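# Stack the black plate onto the white plate

## Task

Set the black plate on top of the white plate so that no part of it sticks out past the white plate's rim; it must stay there on its own without the robot supporting it, and at the end the cup must have released it and the arm must have pulled away.

## Robot and tools

Robot: a single 7-joint arm carrying a suction cup instead of fingers. The cup point is the middle of the cup's rim (29 mm across) when nothing touches it, and the cup opens along the cup point's own +z axis. About 7 cm back from the rim the tool gets bulkier, with its body and wrist camera sticking out up to roughly 8 cm sideways, so keep that clearance from plates and the table.

Frames: results report the cup point in the scene frame. Its origin sits on the table surface straight under the arm's base; +z is up, and +y lies to the left for someone facing along +x. The base itself may be slightly tilted. Reported positions can be a bit off, more so far from the base. Motion commands, by contrast, are offsets expressed in the cup point's own axes.

execute_actions(actions): actions is a list of actions run one after another. Each action is a table of up to 15 rows; each row lasts one control step (1/30 s), and if fewer than 15 rows are given the last row repeats to fill the 15 steps. A row is 7 numbers, each in [-1, 1]: dx, dy, dz, rx, ry, rz, suction. The first six are an offset (not a pose) from the cup point's measured pose at the start of that action, in the cup point's axes; every row is relative to that same start, not to the previous row. For the first action of a call, the start is the last pose a result reported. Scale: 1.0 equals 0.6 m for dx, dy, dz, and 180 degrees for the rotation; rx, ry, rz form one rotation vector. Every step the command is clipped to at most 70 mm and 16 degrees away from the measured pose, so large offsets are not finished in one action; after an action the arm drifts on at most to the last clipped pose, so send the remainder next. An empty list just returns the current state and images.

Suction value: +1 asks for full vacuum (about 55 kPa under ambient); a smaller positive number asks for that fraction; 0.05 or less switches it off. The setting persists until changed.

move(target, speed, blocking): target is one 7-number row like above, an offset from the pose in the most recent result that shows one, in the cup point's axes, same scaling; its suction number is applied when the move starts. The cup point follows a straight path lasting 0.5 to 10 s (cut off at 10 s) and rotates the short way. speed is in m/s, 0.002 to 0.5, default 0.25; turning is capped at twice that in rad/s. The path ignores obstacles, the arm can lag or overshoot speed, and faster or deeper-past-contact targets hit and press harder. blocking=false returns after 0.5 s while the arm keeps going; until a result shows the move finished, other moves and execute_actions are rejected, so use wait or stop. The extra 'move:' line reports the ending (done, off_target, moving, held, fault), the limits that acted (paced means the sent pose was clipped; held means a check blocked steps, after which the arm may jump faster than speed), and the distance left to target.

wait(seconds): 0 to 10; the arm keeps its last command, a running move continues, and it returns early when the move ends. stop(): brakes a running move; needs stopping room; suction is unaffected. zoom_image(camera, region): camera is cam_high, cam_low or cam_wrist; region is [x0, y0, x1, y1] in that camera's pixels from the top-left, at most 504 by 504. finished_scene(scene): pass the current scene's number once the plate is settled and the arm is clear; it cannot be undone and reports success.

Result lines: end_effector_position (metres) and end_effector_quat_wxyz give the cup point pose; 'Hand target' is what the controller is currently heading to; suction_measured is the vacuum reached; part_present turns 1 at 0.50 and back to 0 below 0.45. 'pose unreachable' means the clearance check (which treats any mount under the base as arm) altered or blocked the command. MOTOR HOT appears from 60 °C; at 75 °C an OVER-TEMPERATURE FAULT lets the arm sag. Holding loads heats motors, even while you are thinking.

Gripping: with suction on, press the whole rim flat on a smooth area of the plate, away from its edges, holes or seams. A near-zero reading means no seal; an airtight seal settles within 0.15 of the requested value, dipping up to 0.04 while the pump idles; leaks lower it. Under vacuum the cup compresses, so the held plate sits up to about 10 mm nearer the tool. Vacuum alone can lift a plate. To release, lower the plate until it rests on the white plate, set suction off, then lift; contact may persist for the first 15 mm. If the cup seals to the table, switching suction off frees it.

Cameras: cam_high and cam_low are fixed, 672x504; cam_wrist is a 616x616 fisheye on the hand. Calibration (K, distortion, T_world_to_cam) is supplied and may be off by a couple of degrees and several millimetres.

Avoid: knocking or dropping anything off the table, slamming or hard pressing, and contact torques reaching the joint limits (46.9 N m for waist, shoulder, upper arm roll, elbow; 29.5 N m for the three wrist/forearm joints), which freeze the arm for 10 s and discard the rest of the call. Loose objects may get nudged occasionally, so check placement before finishing.

Each tool is called after ">>>" by a JSON object that holds its "name" and its "arguments".

## Session

>>> {"name": "execute_actions", "arguments": {"actions": []}}

Scene clock: 0.00 s.
end_effector_position=(+0.4518, -0.0063, +0.2200) suction_measured=0.01 part_present=0 end_effector_quat_wxyz=(-0.003, +0.002, +1.000, +0.007)
Joint positions: [-0.056  0.432  0.001  1.655  0.     1.055  3.089]
Joint velocities: [-0.    -0.001 -0.    -0.    -0.    -0.001  0.   ]
Motor temperatures (°C, as the motors report them): [30 28 28 28 39 42 37]
Hand target: +0.452, -0.006, +0.220; -0.003, +0.002, +1.000, +0.007

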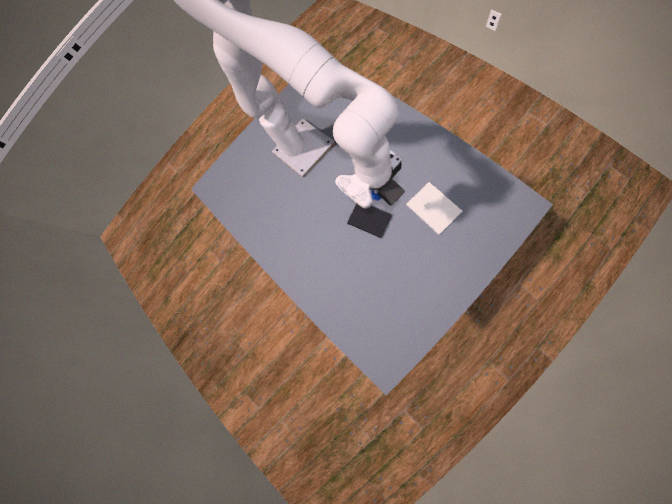

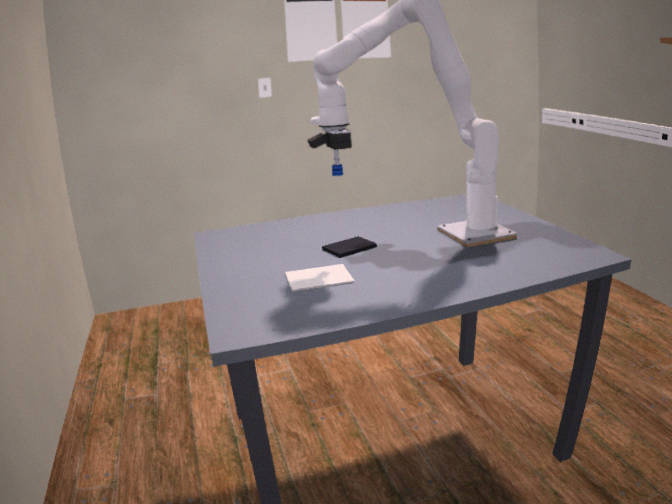

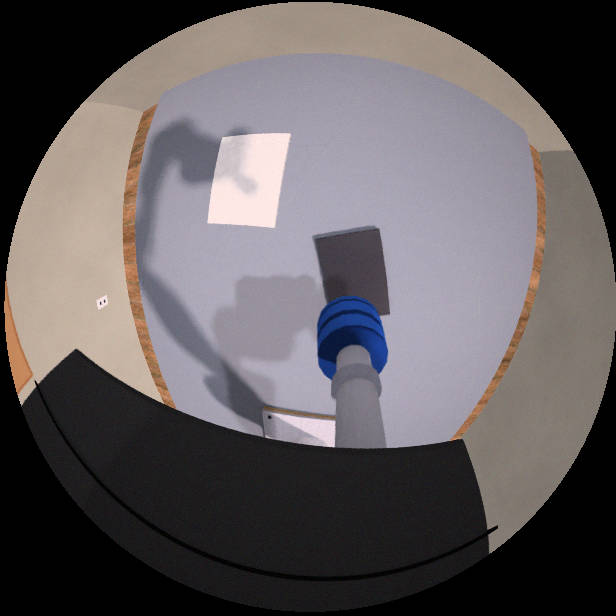

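>>> {"name": "zoom_image", "arguments": {"camera": "cam_high", "region": [330, 160, 480, 260]}}

>>> {"name": "zoom_image", "arguments": {"camera": "cam_low", "region": [270, 220, 390, 300]}}

Region (330, 160, 480, 260) of cam_high's 672x504 image, scaled by 3.360, with more detail than that image has.

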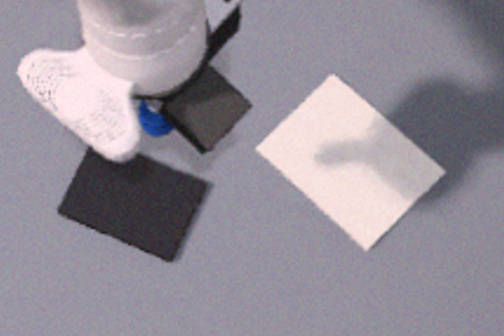

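Region (270, 220, 390, 300) of cam_low's 672x504 image, scaled by 4.200, with more detail than that image has.

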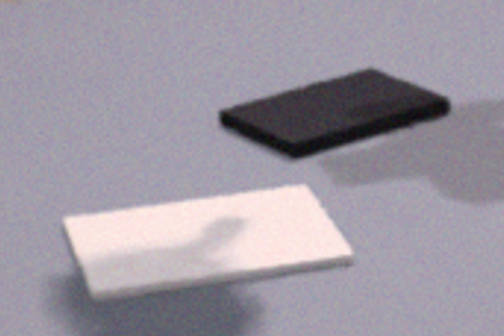

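>>> {"name": "move", "arguments": {"target": [0.031,-0.031,0.2,0,0,0,0], "speed": 0.3}}

Scene clock: 16.00 s.
end_effector_position=(+0.4325, -0.0230, +0.1000) suction_measured=0.01 part_present=0 end_effector_quat_wxyz=(-0.003, +0.002, +1.000, +0.007)
Joint positions: [-0.014  0.586 -0.001  1.871  0.002  0.684  3.128]
Joint velocities: [ 0.001  0.006  0.     0.001  0.    -0.003  0.001]
Motor temperatures (°C, as the motors report them): [30 28 28 28 39 42 37]
Hand target: +0.432, -0.023, +0.100; -0.003, +0.002, +1.000, +0.007
Off the commanded pose: 0.000 m, 0 deg.
move: done
camera_calibration (this result's frames):
cam_wrist: T_world_to_cam=[[0.0812191, -0.98815, -0.130244, -0.0288536], [-0.921802, -0.12417, 0.367238, 0.373052], [-0.379058, 0.090232, -0.920963, 0.358637], [0, 0, 0, 1]] pos_world=[0.482168, -0.0145505, 0.189535]

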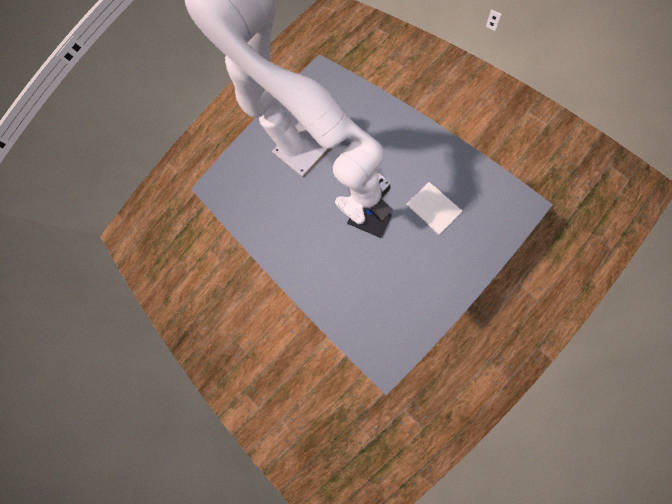

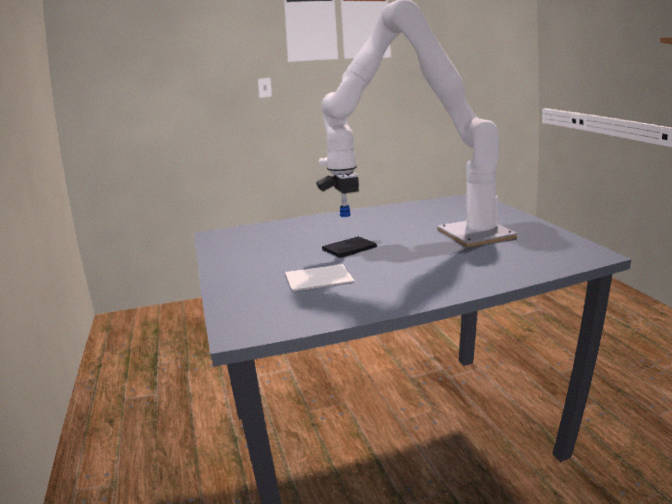

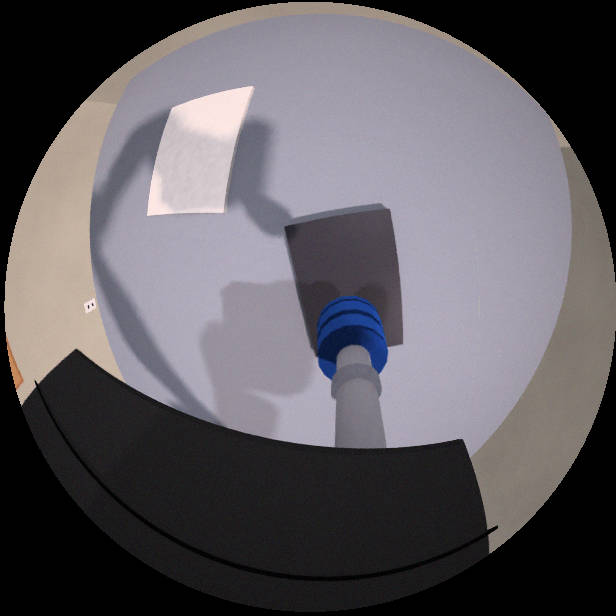

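>>> {"name": "move", "arguments": {"target": [0,-0.003,0.125,0,0,0,1], "speed": 0.2}}

>>> {"name": "move", "arguments": {"target": [0,0,0.027,0,0,0,1], "speed": 0.03}}

Scene clock: 19.83 s.
end_effector_position=(+0.4323, -0.0237, +0.0250) suction_measured=0.01 part_present=0 end_effector_quat_wxyz=(-0.003, +0.002, +1.000, +0.007)
Joint positions: [-0.009  0.742 -0.003  1.912  0.006  0.486  3.129]
Joint velocities: [ 0.     0.004 -0.     0.001 -0.001 -0.     0.   ]
Motor temperatures (°C, as the motors report them): [30 28 28 28 39 42 37]
Hand target: +0.432, -0.024, +0.025; -0.003, +0.002, +1.000, +0.007
Off the commanded pose: 0.000 m, 0 deg.
move: done
camera_calibration (this result's frames):
cam_wrist: T_world_to_cam=[[0.0813629, -0.988148, -0.130171, -0.0393527], [-0.92194, -0.12424, 0.366866, 0.400276], [-0.37869, 0.0901607, -0.921121, 0.289438], [0, 0, 0, 1]] pos_world=[0.48184, -0.015252, 0.114637]

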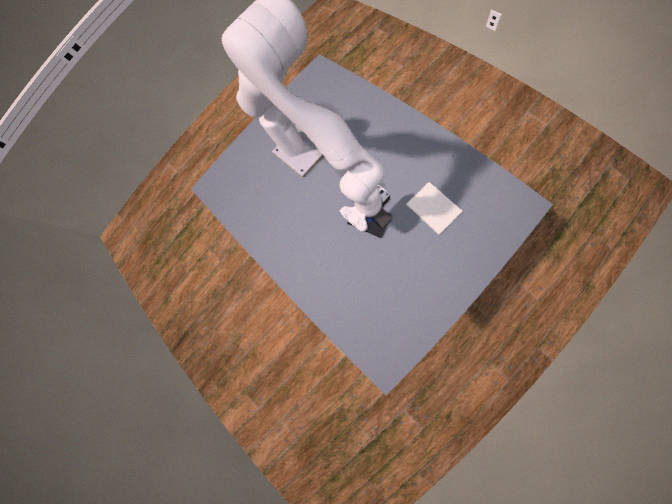

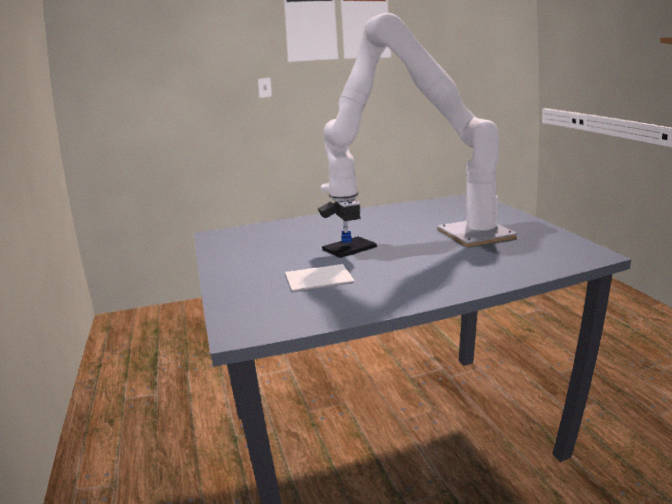

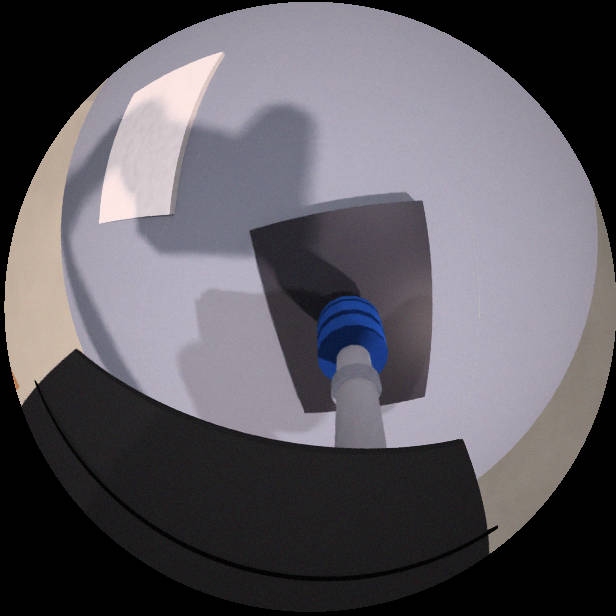

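Scene clock: 20.67 s.
end_effector_position=(+0.4320, -0.0235, +0.0087) suction_measured=0.38 part_present=0 end_effector_quat_wxyz=(-0.003, +0.002, +1.000, +0.007)
Joint positions: [-0.009  0.779 -0.003  1.915  0.006  0.447  3.128]
Joint velocities: [ 0.     0.006 -0.    -0.    -0.001 -0.002 -0.001]
Motor temperatures (°C, as the motors report them): [30 28 28 28 39 42 37]
Hand target: +0.432, -0.023, +0.009; -0.003, +0.002, +1.000, +0.007
Off the commanded pose: 0.000 m, 0 deg.
move: done
camera_calibration (this result's frames):
cam_wrist: T_world_to_cam=[[0.0813206, -0.988149, -0.130189, -0.0412105], [-0.921792, -0.124243, 0.367237, 0.40598], [-0.379059, 0.0901437, -0.920971, 0.274478], [0, 0, 0, 1]] pos_world=[0.481624, -0.0150242, 0.0983307]

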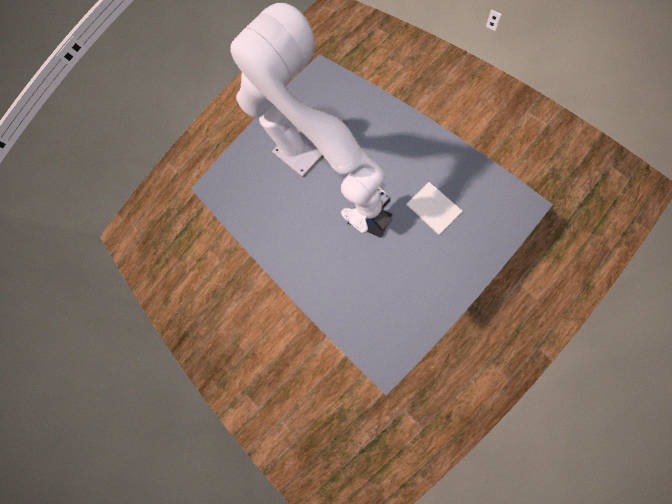

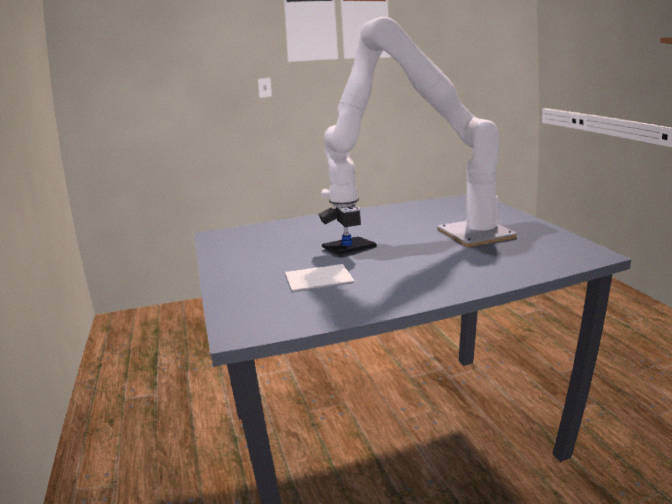

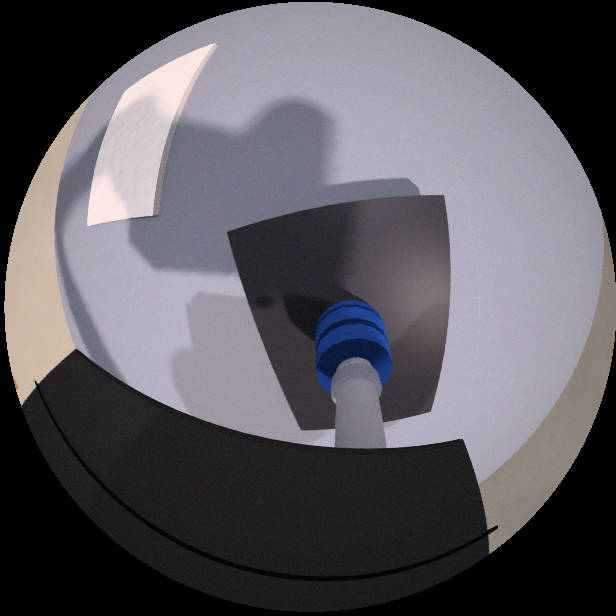

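>>> {"name": "wait", "arguments": {"seconds": 1}}

>>> {"name": "move", "arguments": {"target": [0,0,-0.05,0,0,0,1], "speed": 0.1}}

>>> {"name": "move", "arguments": {"target": [-0.228,0.285,0,0,0,0.108,1]}}

Scene clock: 23.40 s.
end_effector_position=(+0.4322, -0.0234, +0.0088) suction_measured=0.99 part_present=1 end_effector_quat_wxyz=(-0.003, +0.002, +1.000, +0.007)
Joint positions: [-0.009  0.779 -0.003  1.915  0.006  0.447  3.128]
Joint velocities: [ 0.     0.    -0.     0.001 -0.001  0.001  0.   ]
Motor temperatures (°C, as the motors report them): [30 28 28 28 39 42 37]
Hand target: +0.432, -0.023, +0.009; -0.003, +0.002, +1.000, +0.007
Off the commanded pose: 0.000 m, 0 deg.
wait: 1.00 s; at rest from the start
camera_calibration (this result's frames):
cam_wrist: T_world_to_cam=[[0.0813836, -0.988147, -0.130163, -0.0412341], [-0.921945, -0.124254, 0.36685, 0.406191], [-0.378675, 0.0901474, -0.921129, 0.274444], [0, 0, 0, 1]] pos_world=[0.481766, -0.0150148, 0.0984198]

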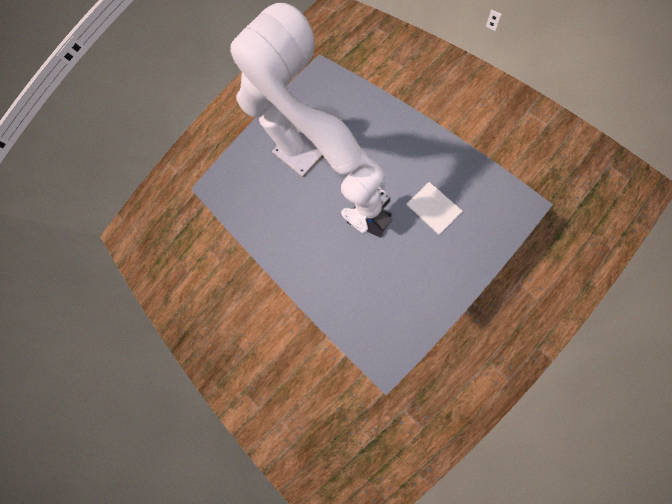

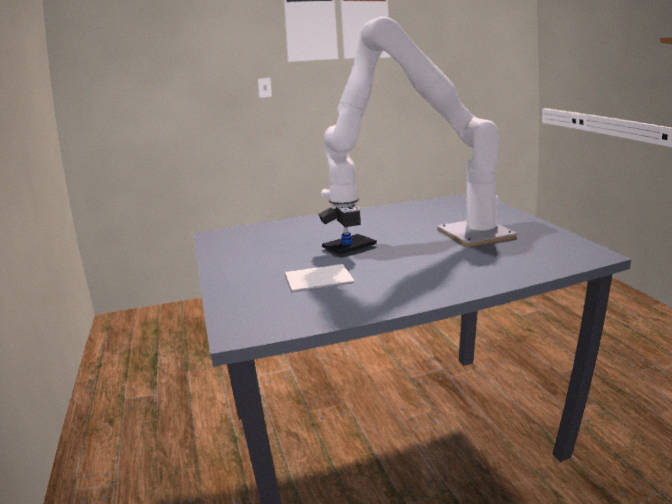

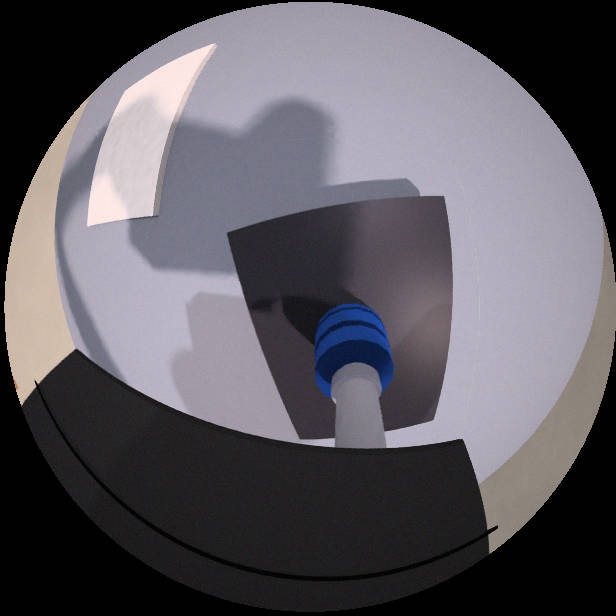

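Scene clock: 24.20 s.
end_effector_position=(+0.4322, -0.0239, +0.0386) suction_measured=0.99 part_present=1 end_effector_quat_wxyz=(-0.003, +0.002, +1.000, +0.007)
Joint positions: [-0.009  0.713 -0.003  1.907  0.005  0.521  3.129]
Joint velocities: [ 0.    -0.005 -0.    -0.001  0.001  0.004  0.   ]
Motor temperatures (°C, as the motors report them): [30 28 28 28 39 42 37]
Hand target: +0.432, -0.024, +0.039; -0.003, +0.002, +1.000, +0.007
Off the commanded pose: 0.000 m, 0 deg.
move: done
camera_calibration (this result's frames):
cam_wrist: T_world_to_cam=[[0.0812978, -0.988148, -0.13021, -0.0377479], [-0.921806, -0.124227, 0.367208, 0.395173], [-0.379031, 0.0901751, -0.92098, 0.302102], [0, 0, 0, 1]] pos_world=[0.481848, -0.0154512, 0.128204]

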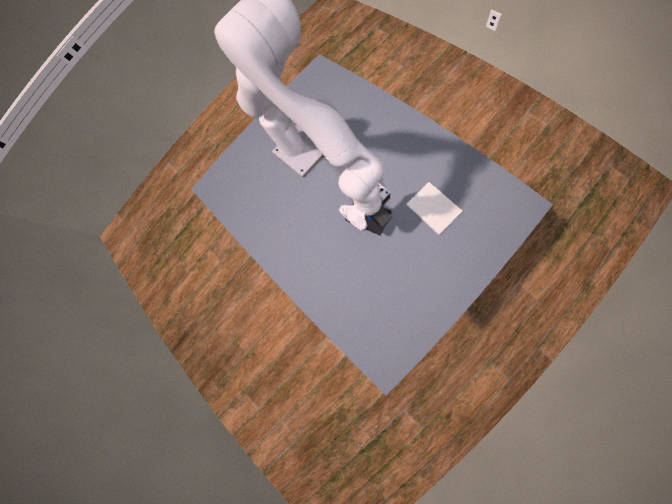

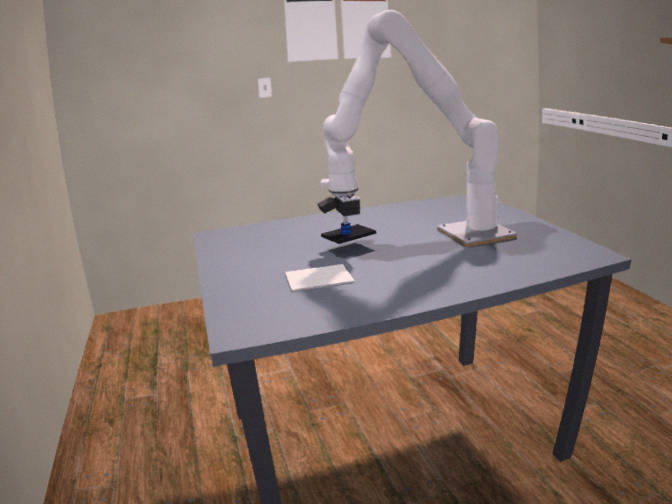

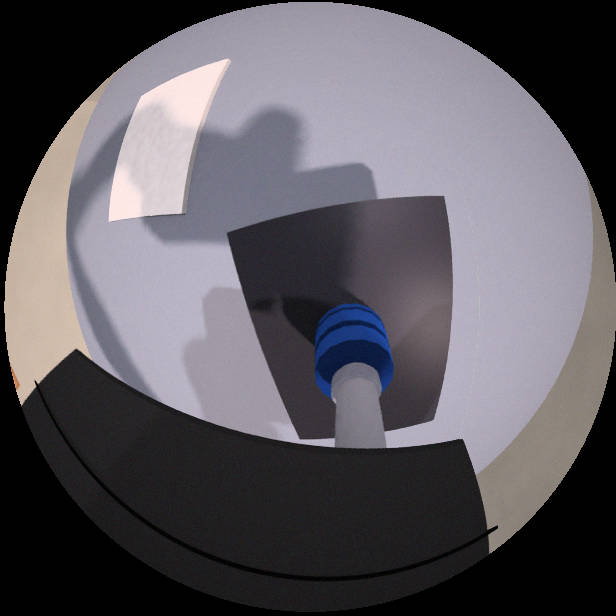

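Scene clock: 25.63 s.
end_effector_position=(+0.5702, +0.1462, +0.0411) suction_measured=0.99 part_present=1 end_effector_quat_wxyz=(-0.003, +0.171, +0.985, +0.007)
Joint positions: [-0.358  0.955  0.109  1.3   -0.114  0.89   2.582]
Joint velocities: [-0.004  0.013 -0.001 -0.01   0.     0.009 -0.003]
Motor temperatures (°C, as the motors report them): [30 28 28 28 39 42 37]
Hand target: +0.570, +0.146, +0.040; -0.004, +0.171, +0.985, +0.007
Off the commanded pose: 0.001 m, 0 deg.
move: done
camera_calibration (this result's frames):
cam_wrist: T_world_to_cam=[[-0.252782, -0.958919, -0.128746, 0.305609], [-0.90917, 0.189911, 0.370599, 0.489325], [-0.330924, 0.210733, -0.919827, 0.296196], [0, 0, 0, 1]] pos_world=[0.620151, 0.137708, 0.130452]

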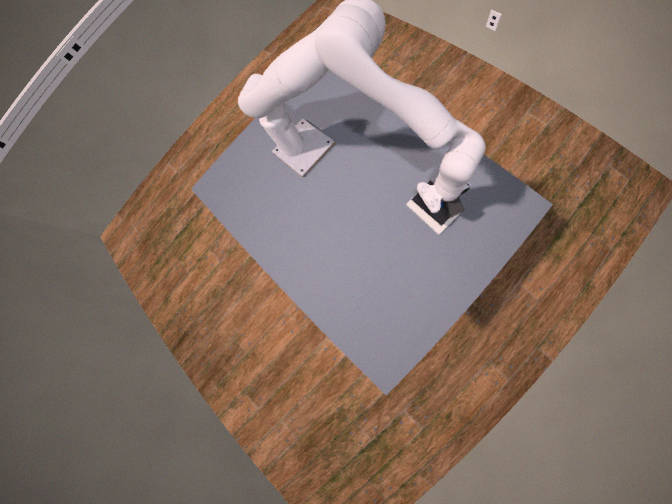

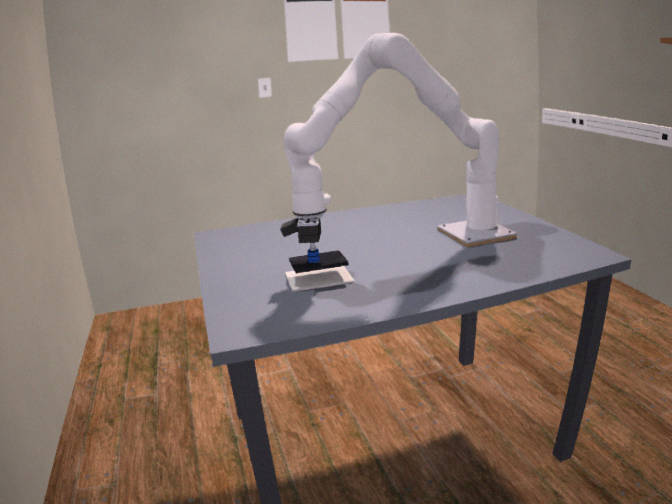

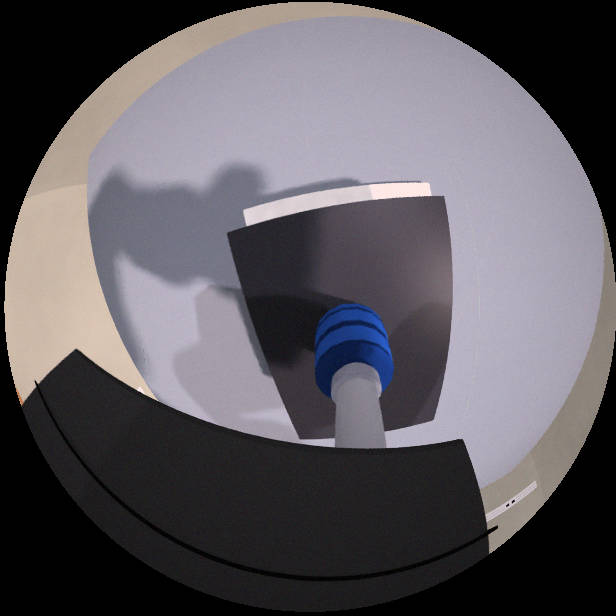

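Alignment looks good; lowering to just above the white plate to check.

>>> {"name": "move", "arguments": {"target": [0,0,0.043,0,0,0,1], "speed": 0.05}}

>>> {"name": "zoom_image", "arguments": {"camera": "cam_low", "region": [270, 230, 375, 300]}}

Scene clock: 28.30 s.
end_effector_position=(+0.5702, +0.1467, +0.0155) suction_measured=0.99 part_present=1 end_effector_quat_wxyz=(-0.003, +0.171, +0.985, +0.007)
Joint positions: [-0.356  0.996  0.105  1.307 -0.117  0.842  2.585]
Joint velocities: [ 0.     0.003 -0.     0.    -0.002 -0.002  0.   ]
Motor temperatures (°C, as the motors report them): [30 28 28 28 39 42 37]
Hand target: +0.570, +0.147, +0.015; -0.003, +0.171, +0.985, +0.007
Off the commanded pose: 0.000 m, 0 deg.
move: done
camera_calibration (this result's frames):
cam_wrist: T_world_to_cam=[[-0.252705, -0.958921, -0.128881, 0.302672], [-0.909258, 0.189831, 0.370424, 0.498744], [-0.330742, 0.210794, -0.919878, 0.272432], [0, 0, 0, 1]] pos_world=[0.620078, 0.138135, 0.104867]

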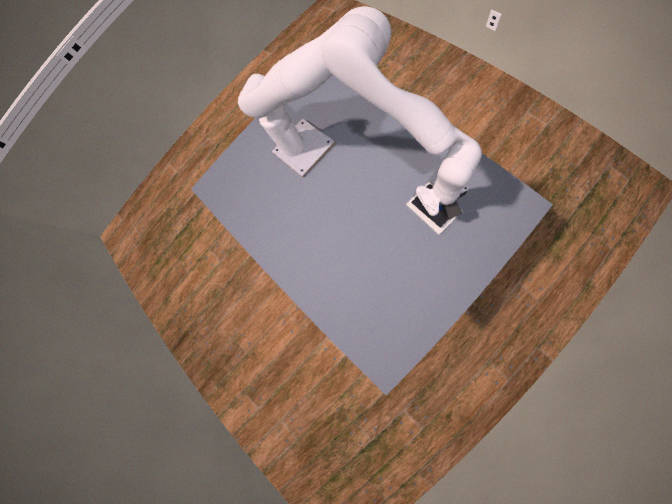

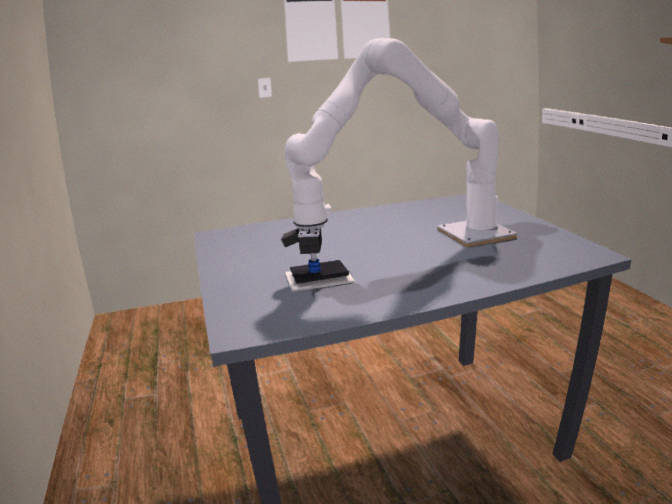

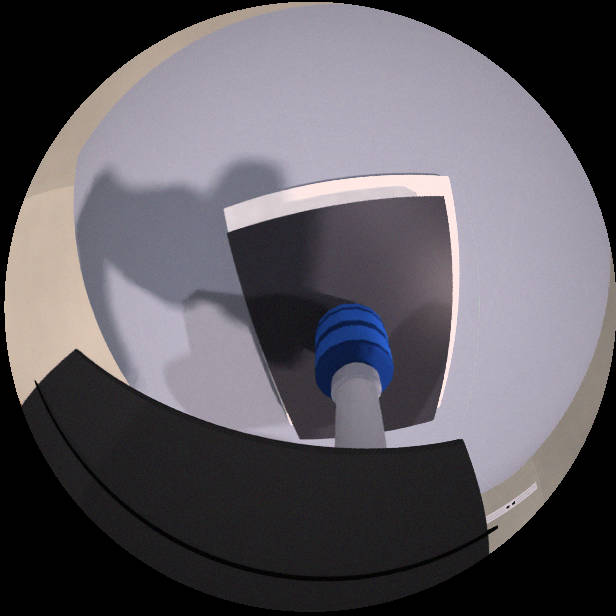

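Region (270, 230, 375, 300) of cam_low's 672x504 image, scaled by 4.800, with more detail than that image has.

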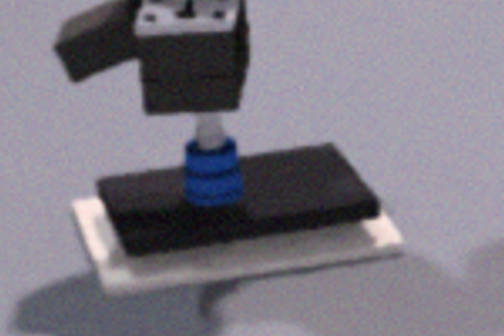

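>>> {"name": "move", "arguments": {"target": [0,-0.003,0.011,0,0,0,1], "speed": 0.02}}

>>> {"name": "zoom_image", "arguments": {"camera": "cam_low", "region": [270, 230, 375, 300]}}

Scene clock: 31.37 s.
end_effector_position=(+0.5695, +0.1451, +0.0089) suction_measured=0.99 part_present=1 end_effector_quat_wxyz=(-0.003, +0.171, +0.985, +0.007)
Joint positions: [-0.353  1.005  0.103  1.312 -0.117  0.828  2.588]
Joint velocities: [0.001 0.002 0.    0.    0.001 0.    0.   ]
Motor temperatures (°C, as the motors report them): [30 28 28 28 39 42 37]
Hand target: +0.570, +0.145, +0.009; -0.003, +0.171, +0.985, +0.007
Off the commanded pose: 0.000 m, 0 deg.
move: done
camera_calibration (this result's frames):
cam_wrist: T_world_to_cam=[[-0.252661, -0.958928, -0.128918, 0.300161], [-0.90929, 0.18979, 0.370366, 0.500924], [-0.330687, 0.210801, -0.919896, 0.266523], [0, 0, 0, 1]] pos_world=[0.61946, 0.136579, 0.0983443]

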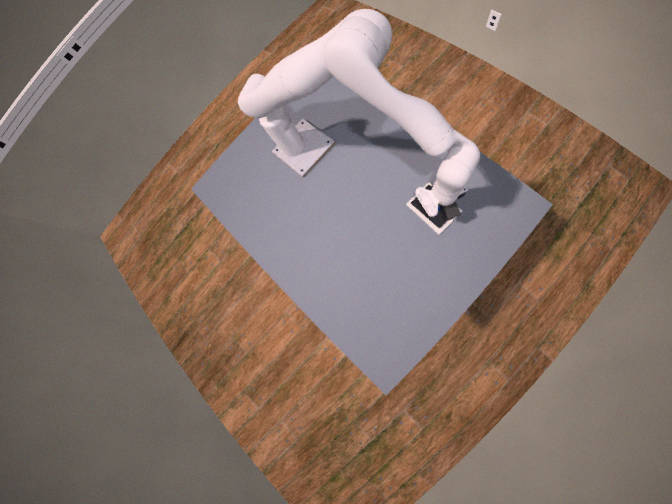

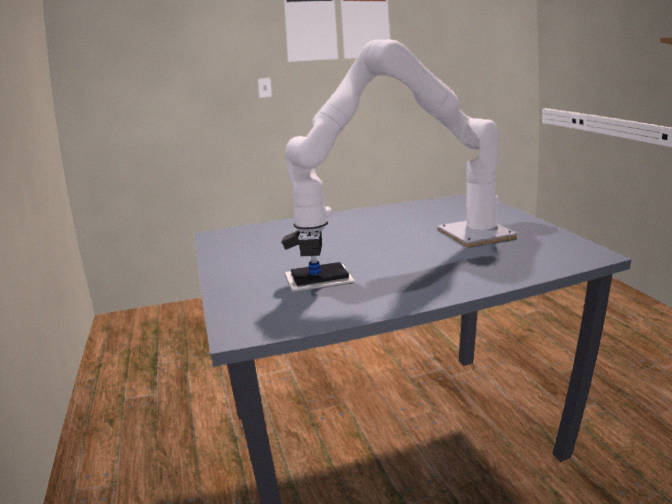

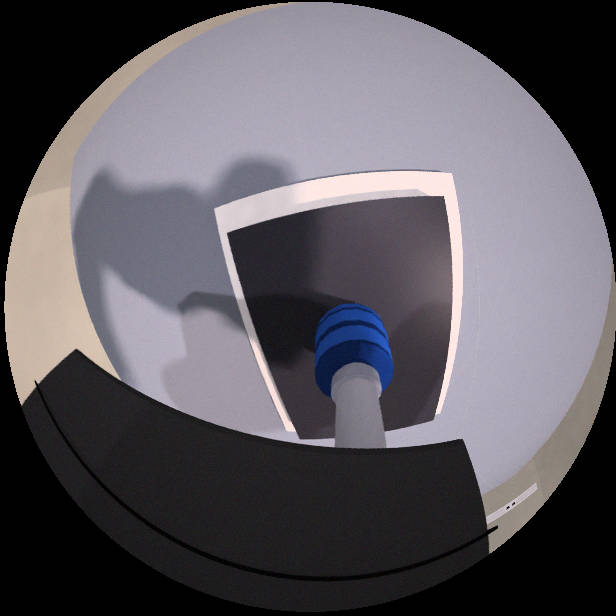

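Region (270, 230, 375, 300) of cam_low's 672x504 image, scaled by 4.800, with more detail than that image has.

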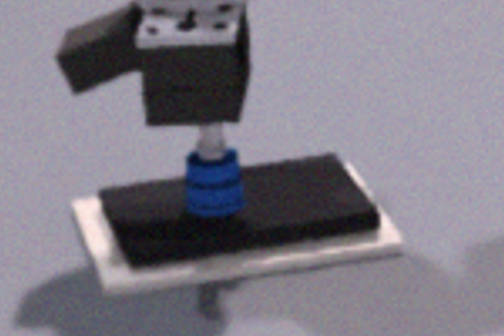

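>>> {"name": "execute_actions", "arguments": {"actions": [[[0,0,0.003,0,0,0,1]],[[0,0,0,0,0,0,0]]]}}

>>> {"name": "wait", "arguments": {"seconds": 1}}

>>> {"name": "move", "arguments": {"target": [0,0,-0.2,0,0,0,0]}}

Scene clock: 35.07 s.
end_effector_position=(+0.5710, +0.1456, +0.0097) suction_measured=0.01 part_present=0 end_effector_quat_wxyz=(-0.001, +0.171, +0.985, +0.008)
Joint positions: [-0.353  1.004  0.103  1.311 -0.118  0.825  2.588]
Joint velocities: [ 0.     0.    -0.    -0.001 -0.002 -0.001  0.001]
Motor temperatures (°C, as the motors report them): [30 28 28 28 39 42 37]
Hand target: +0.570, +0.145, +0.007; -0.003, +0.171, +0.985, +0.007
Off the commanded pose: 0.003 m, 0 deg.
camera_calibration (this result's frames):
cam_wrist: T_world_to_cam=[[-0.252109, -0.95875, -0.131296, 0.300763], [-0.910846, 0.189283, 0.366784, 0.50285], [-0.326802, 0.21206, -0.920994, 0.265253], [0, 0, 0, 1]] pos_world=[0.62053, 0.136926, 0.0993482]

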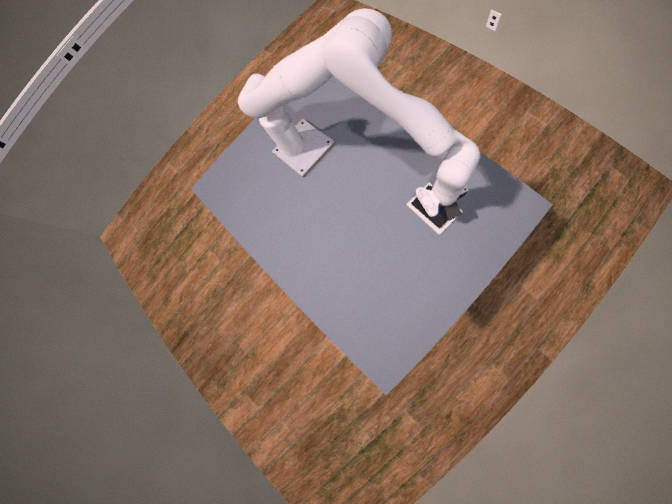

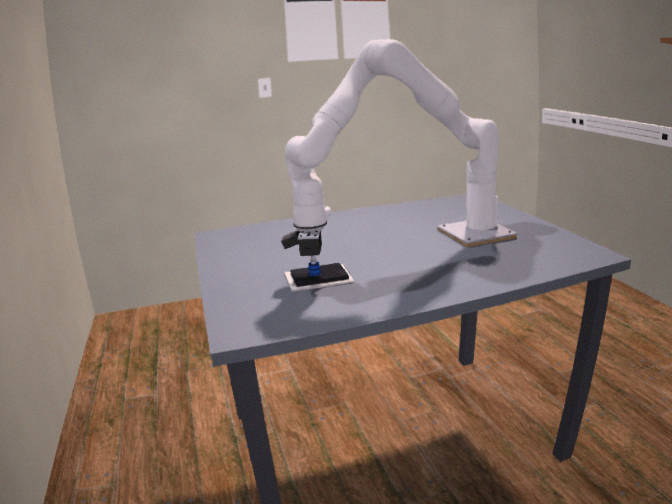

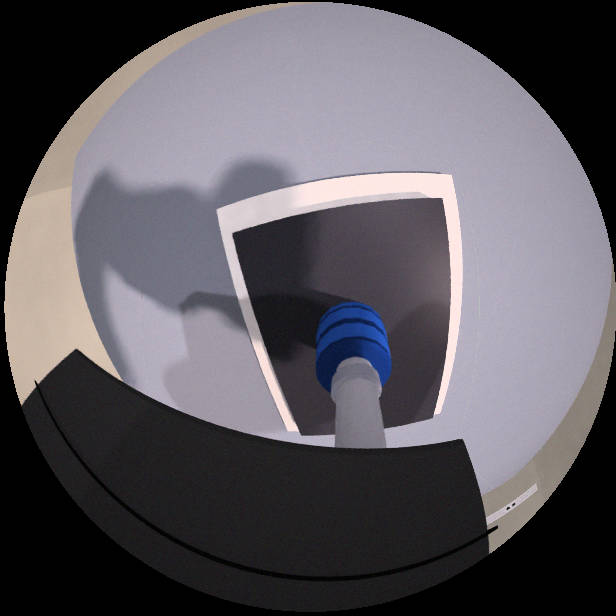

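Scene clock: 36.07 s.
end_effector_position=(+0.5710, +0.1456, +0.0097) suction_measured=0.01 part_present=0 end_effector_quat_wxyz=(-0.001, +0.171, +0.985, +0.008)
Joint positions: [-0.353  1.004  0.103  1.311 -0.118  0.825  2.588]
Joint velocities: [ 0.    -0.001 -0.    -0.     0.002 -0.    -0.   ]
Motor temperatures (°C, as the motors report them): [30 29 28 28 39 42 37]
Hand target: +0.570, +0.145, +0.007; -0.003, +0.171, +0.985, +0.007
Off the commanded pose: 0.003 m, 0 deg.
wait: 1.00 s; at rest by 0.17 s
camera_calibration (this result's frames):
cam_wrist: T_world_to_cam=[[-0.252109, -0.95875, -0.1313, 0.300763], [-0.910848, 0.189283, 0.36678, 0.50285], [-0.326797, 0.212063, -0.920996, 0.265255], [0, 0, 0, 1]] pos_world=[0.620529, 0.136925, 0.0993536]

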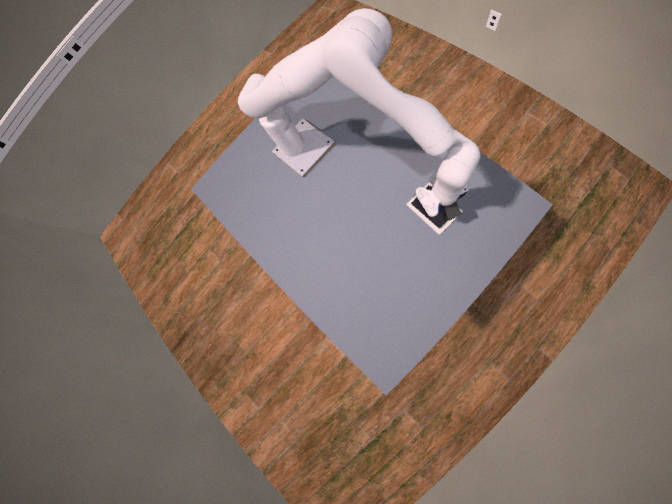

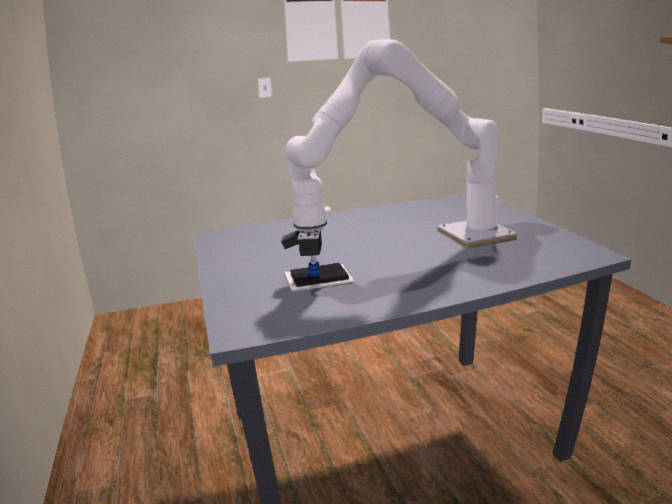

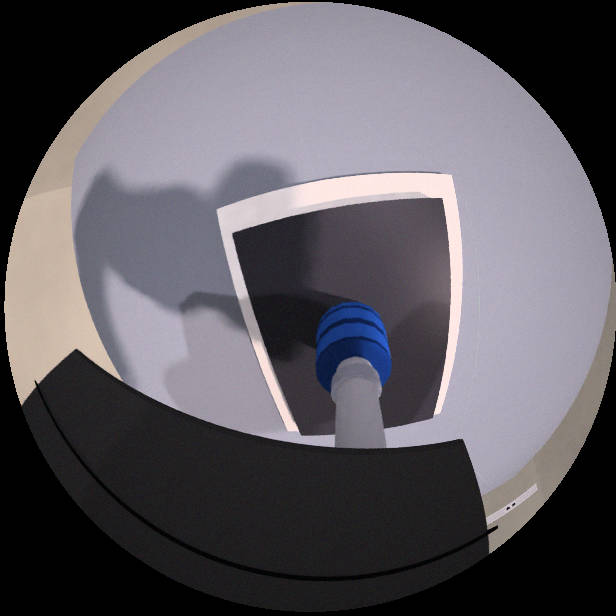

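Scene clock: 37.07 s.
end_effector_position=(+0.5709, +0.1435, +0.1296) suction_measured=0.01 part_present=0 end_effector_quat_wxyz=(-0.001, +0.171, +0.985, +0.008)
Joint positions: [-0.362  0.83   0.123  1.244 -0.103  1.067  2.576]
Joint velocities: [-0.    -0.003 -0.    -0.001 -0.001  0.002  0.   ]
Motor temperatures (°C, as the motors report them): [30 29 28 28 39 42 37]
Hand target: +0.571, +0.144, +0.130; -0.001, +0.171, +0.985, +0.008
Off the commanded pose: 0.000 m, 0 deg.
move: done
camera_calibration (this result's frames):
cam_wrist: T_world_to_cam=[[-0.252277, -0.958726, -0.131151, 0.314589], [-0.91075, 0.189457, 0.366934, 0.459068], [-0.326941, 0.212015, -0.920956, 0.376167], [0, 0, 0, 1]] pos_world=[0.620444, 0.134878, 0.219244]

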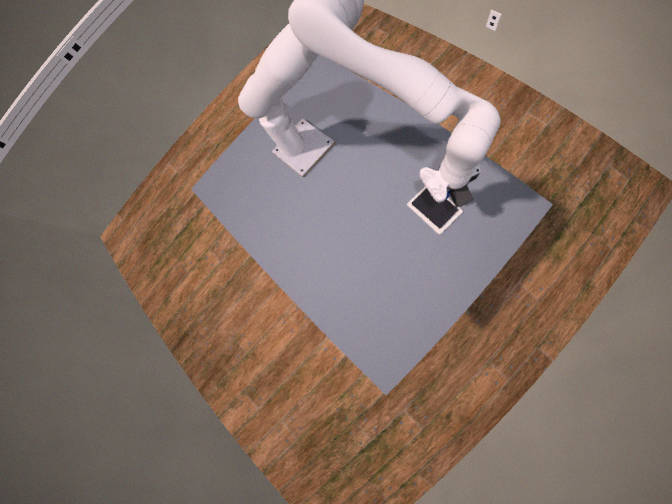

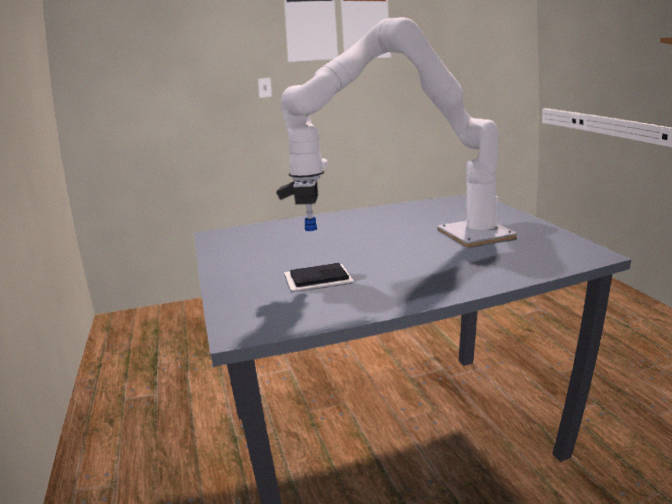

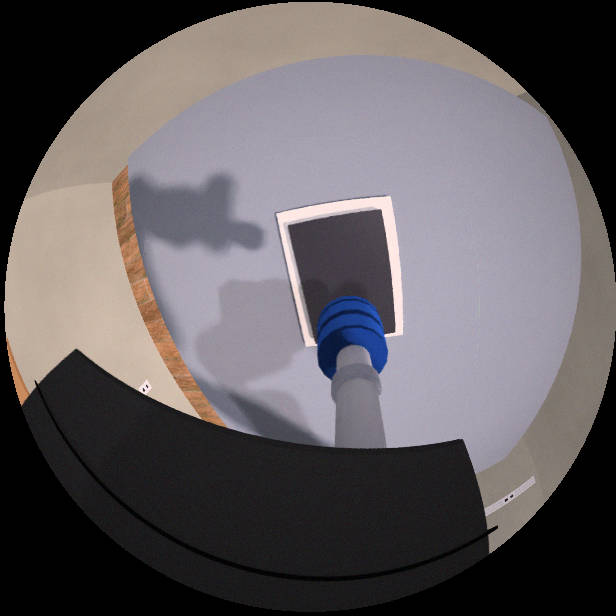

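>>> {"name": "finished_scene", "arguments": {"scene": 1}}

The scene is finished: the task was done.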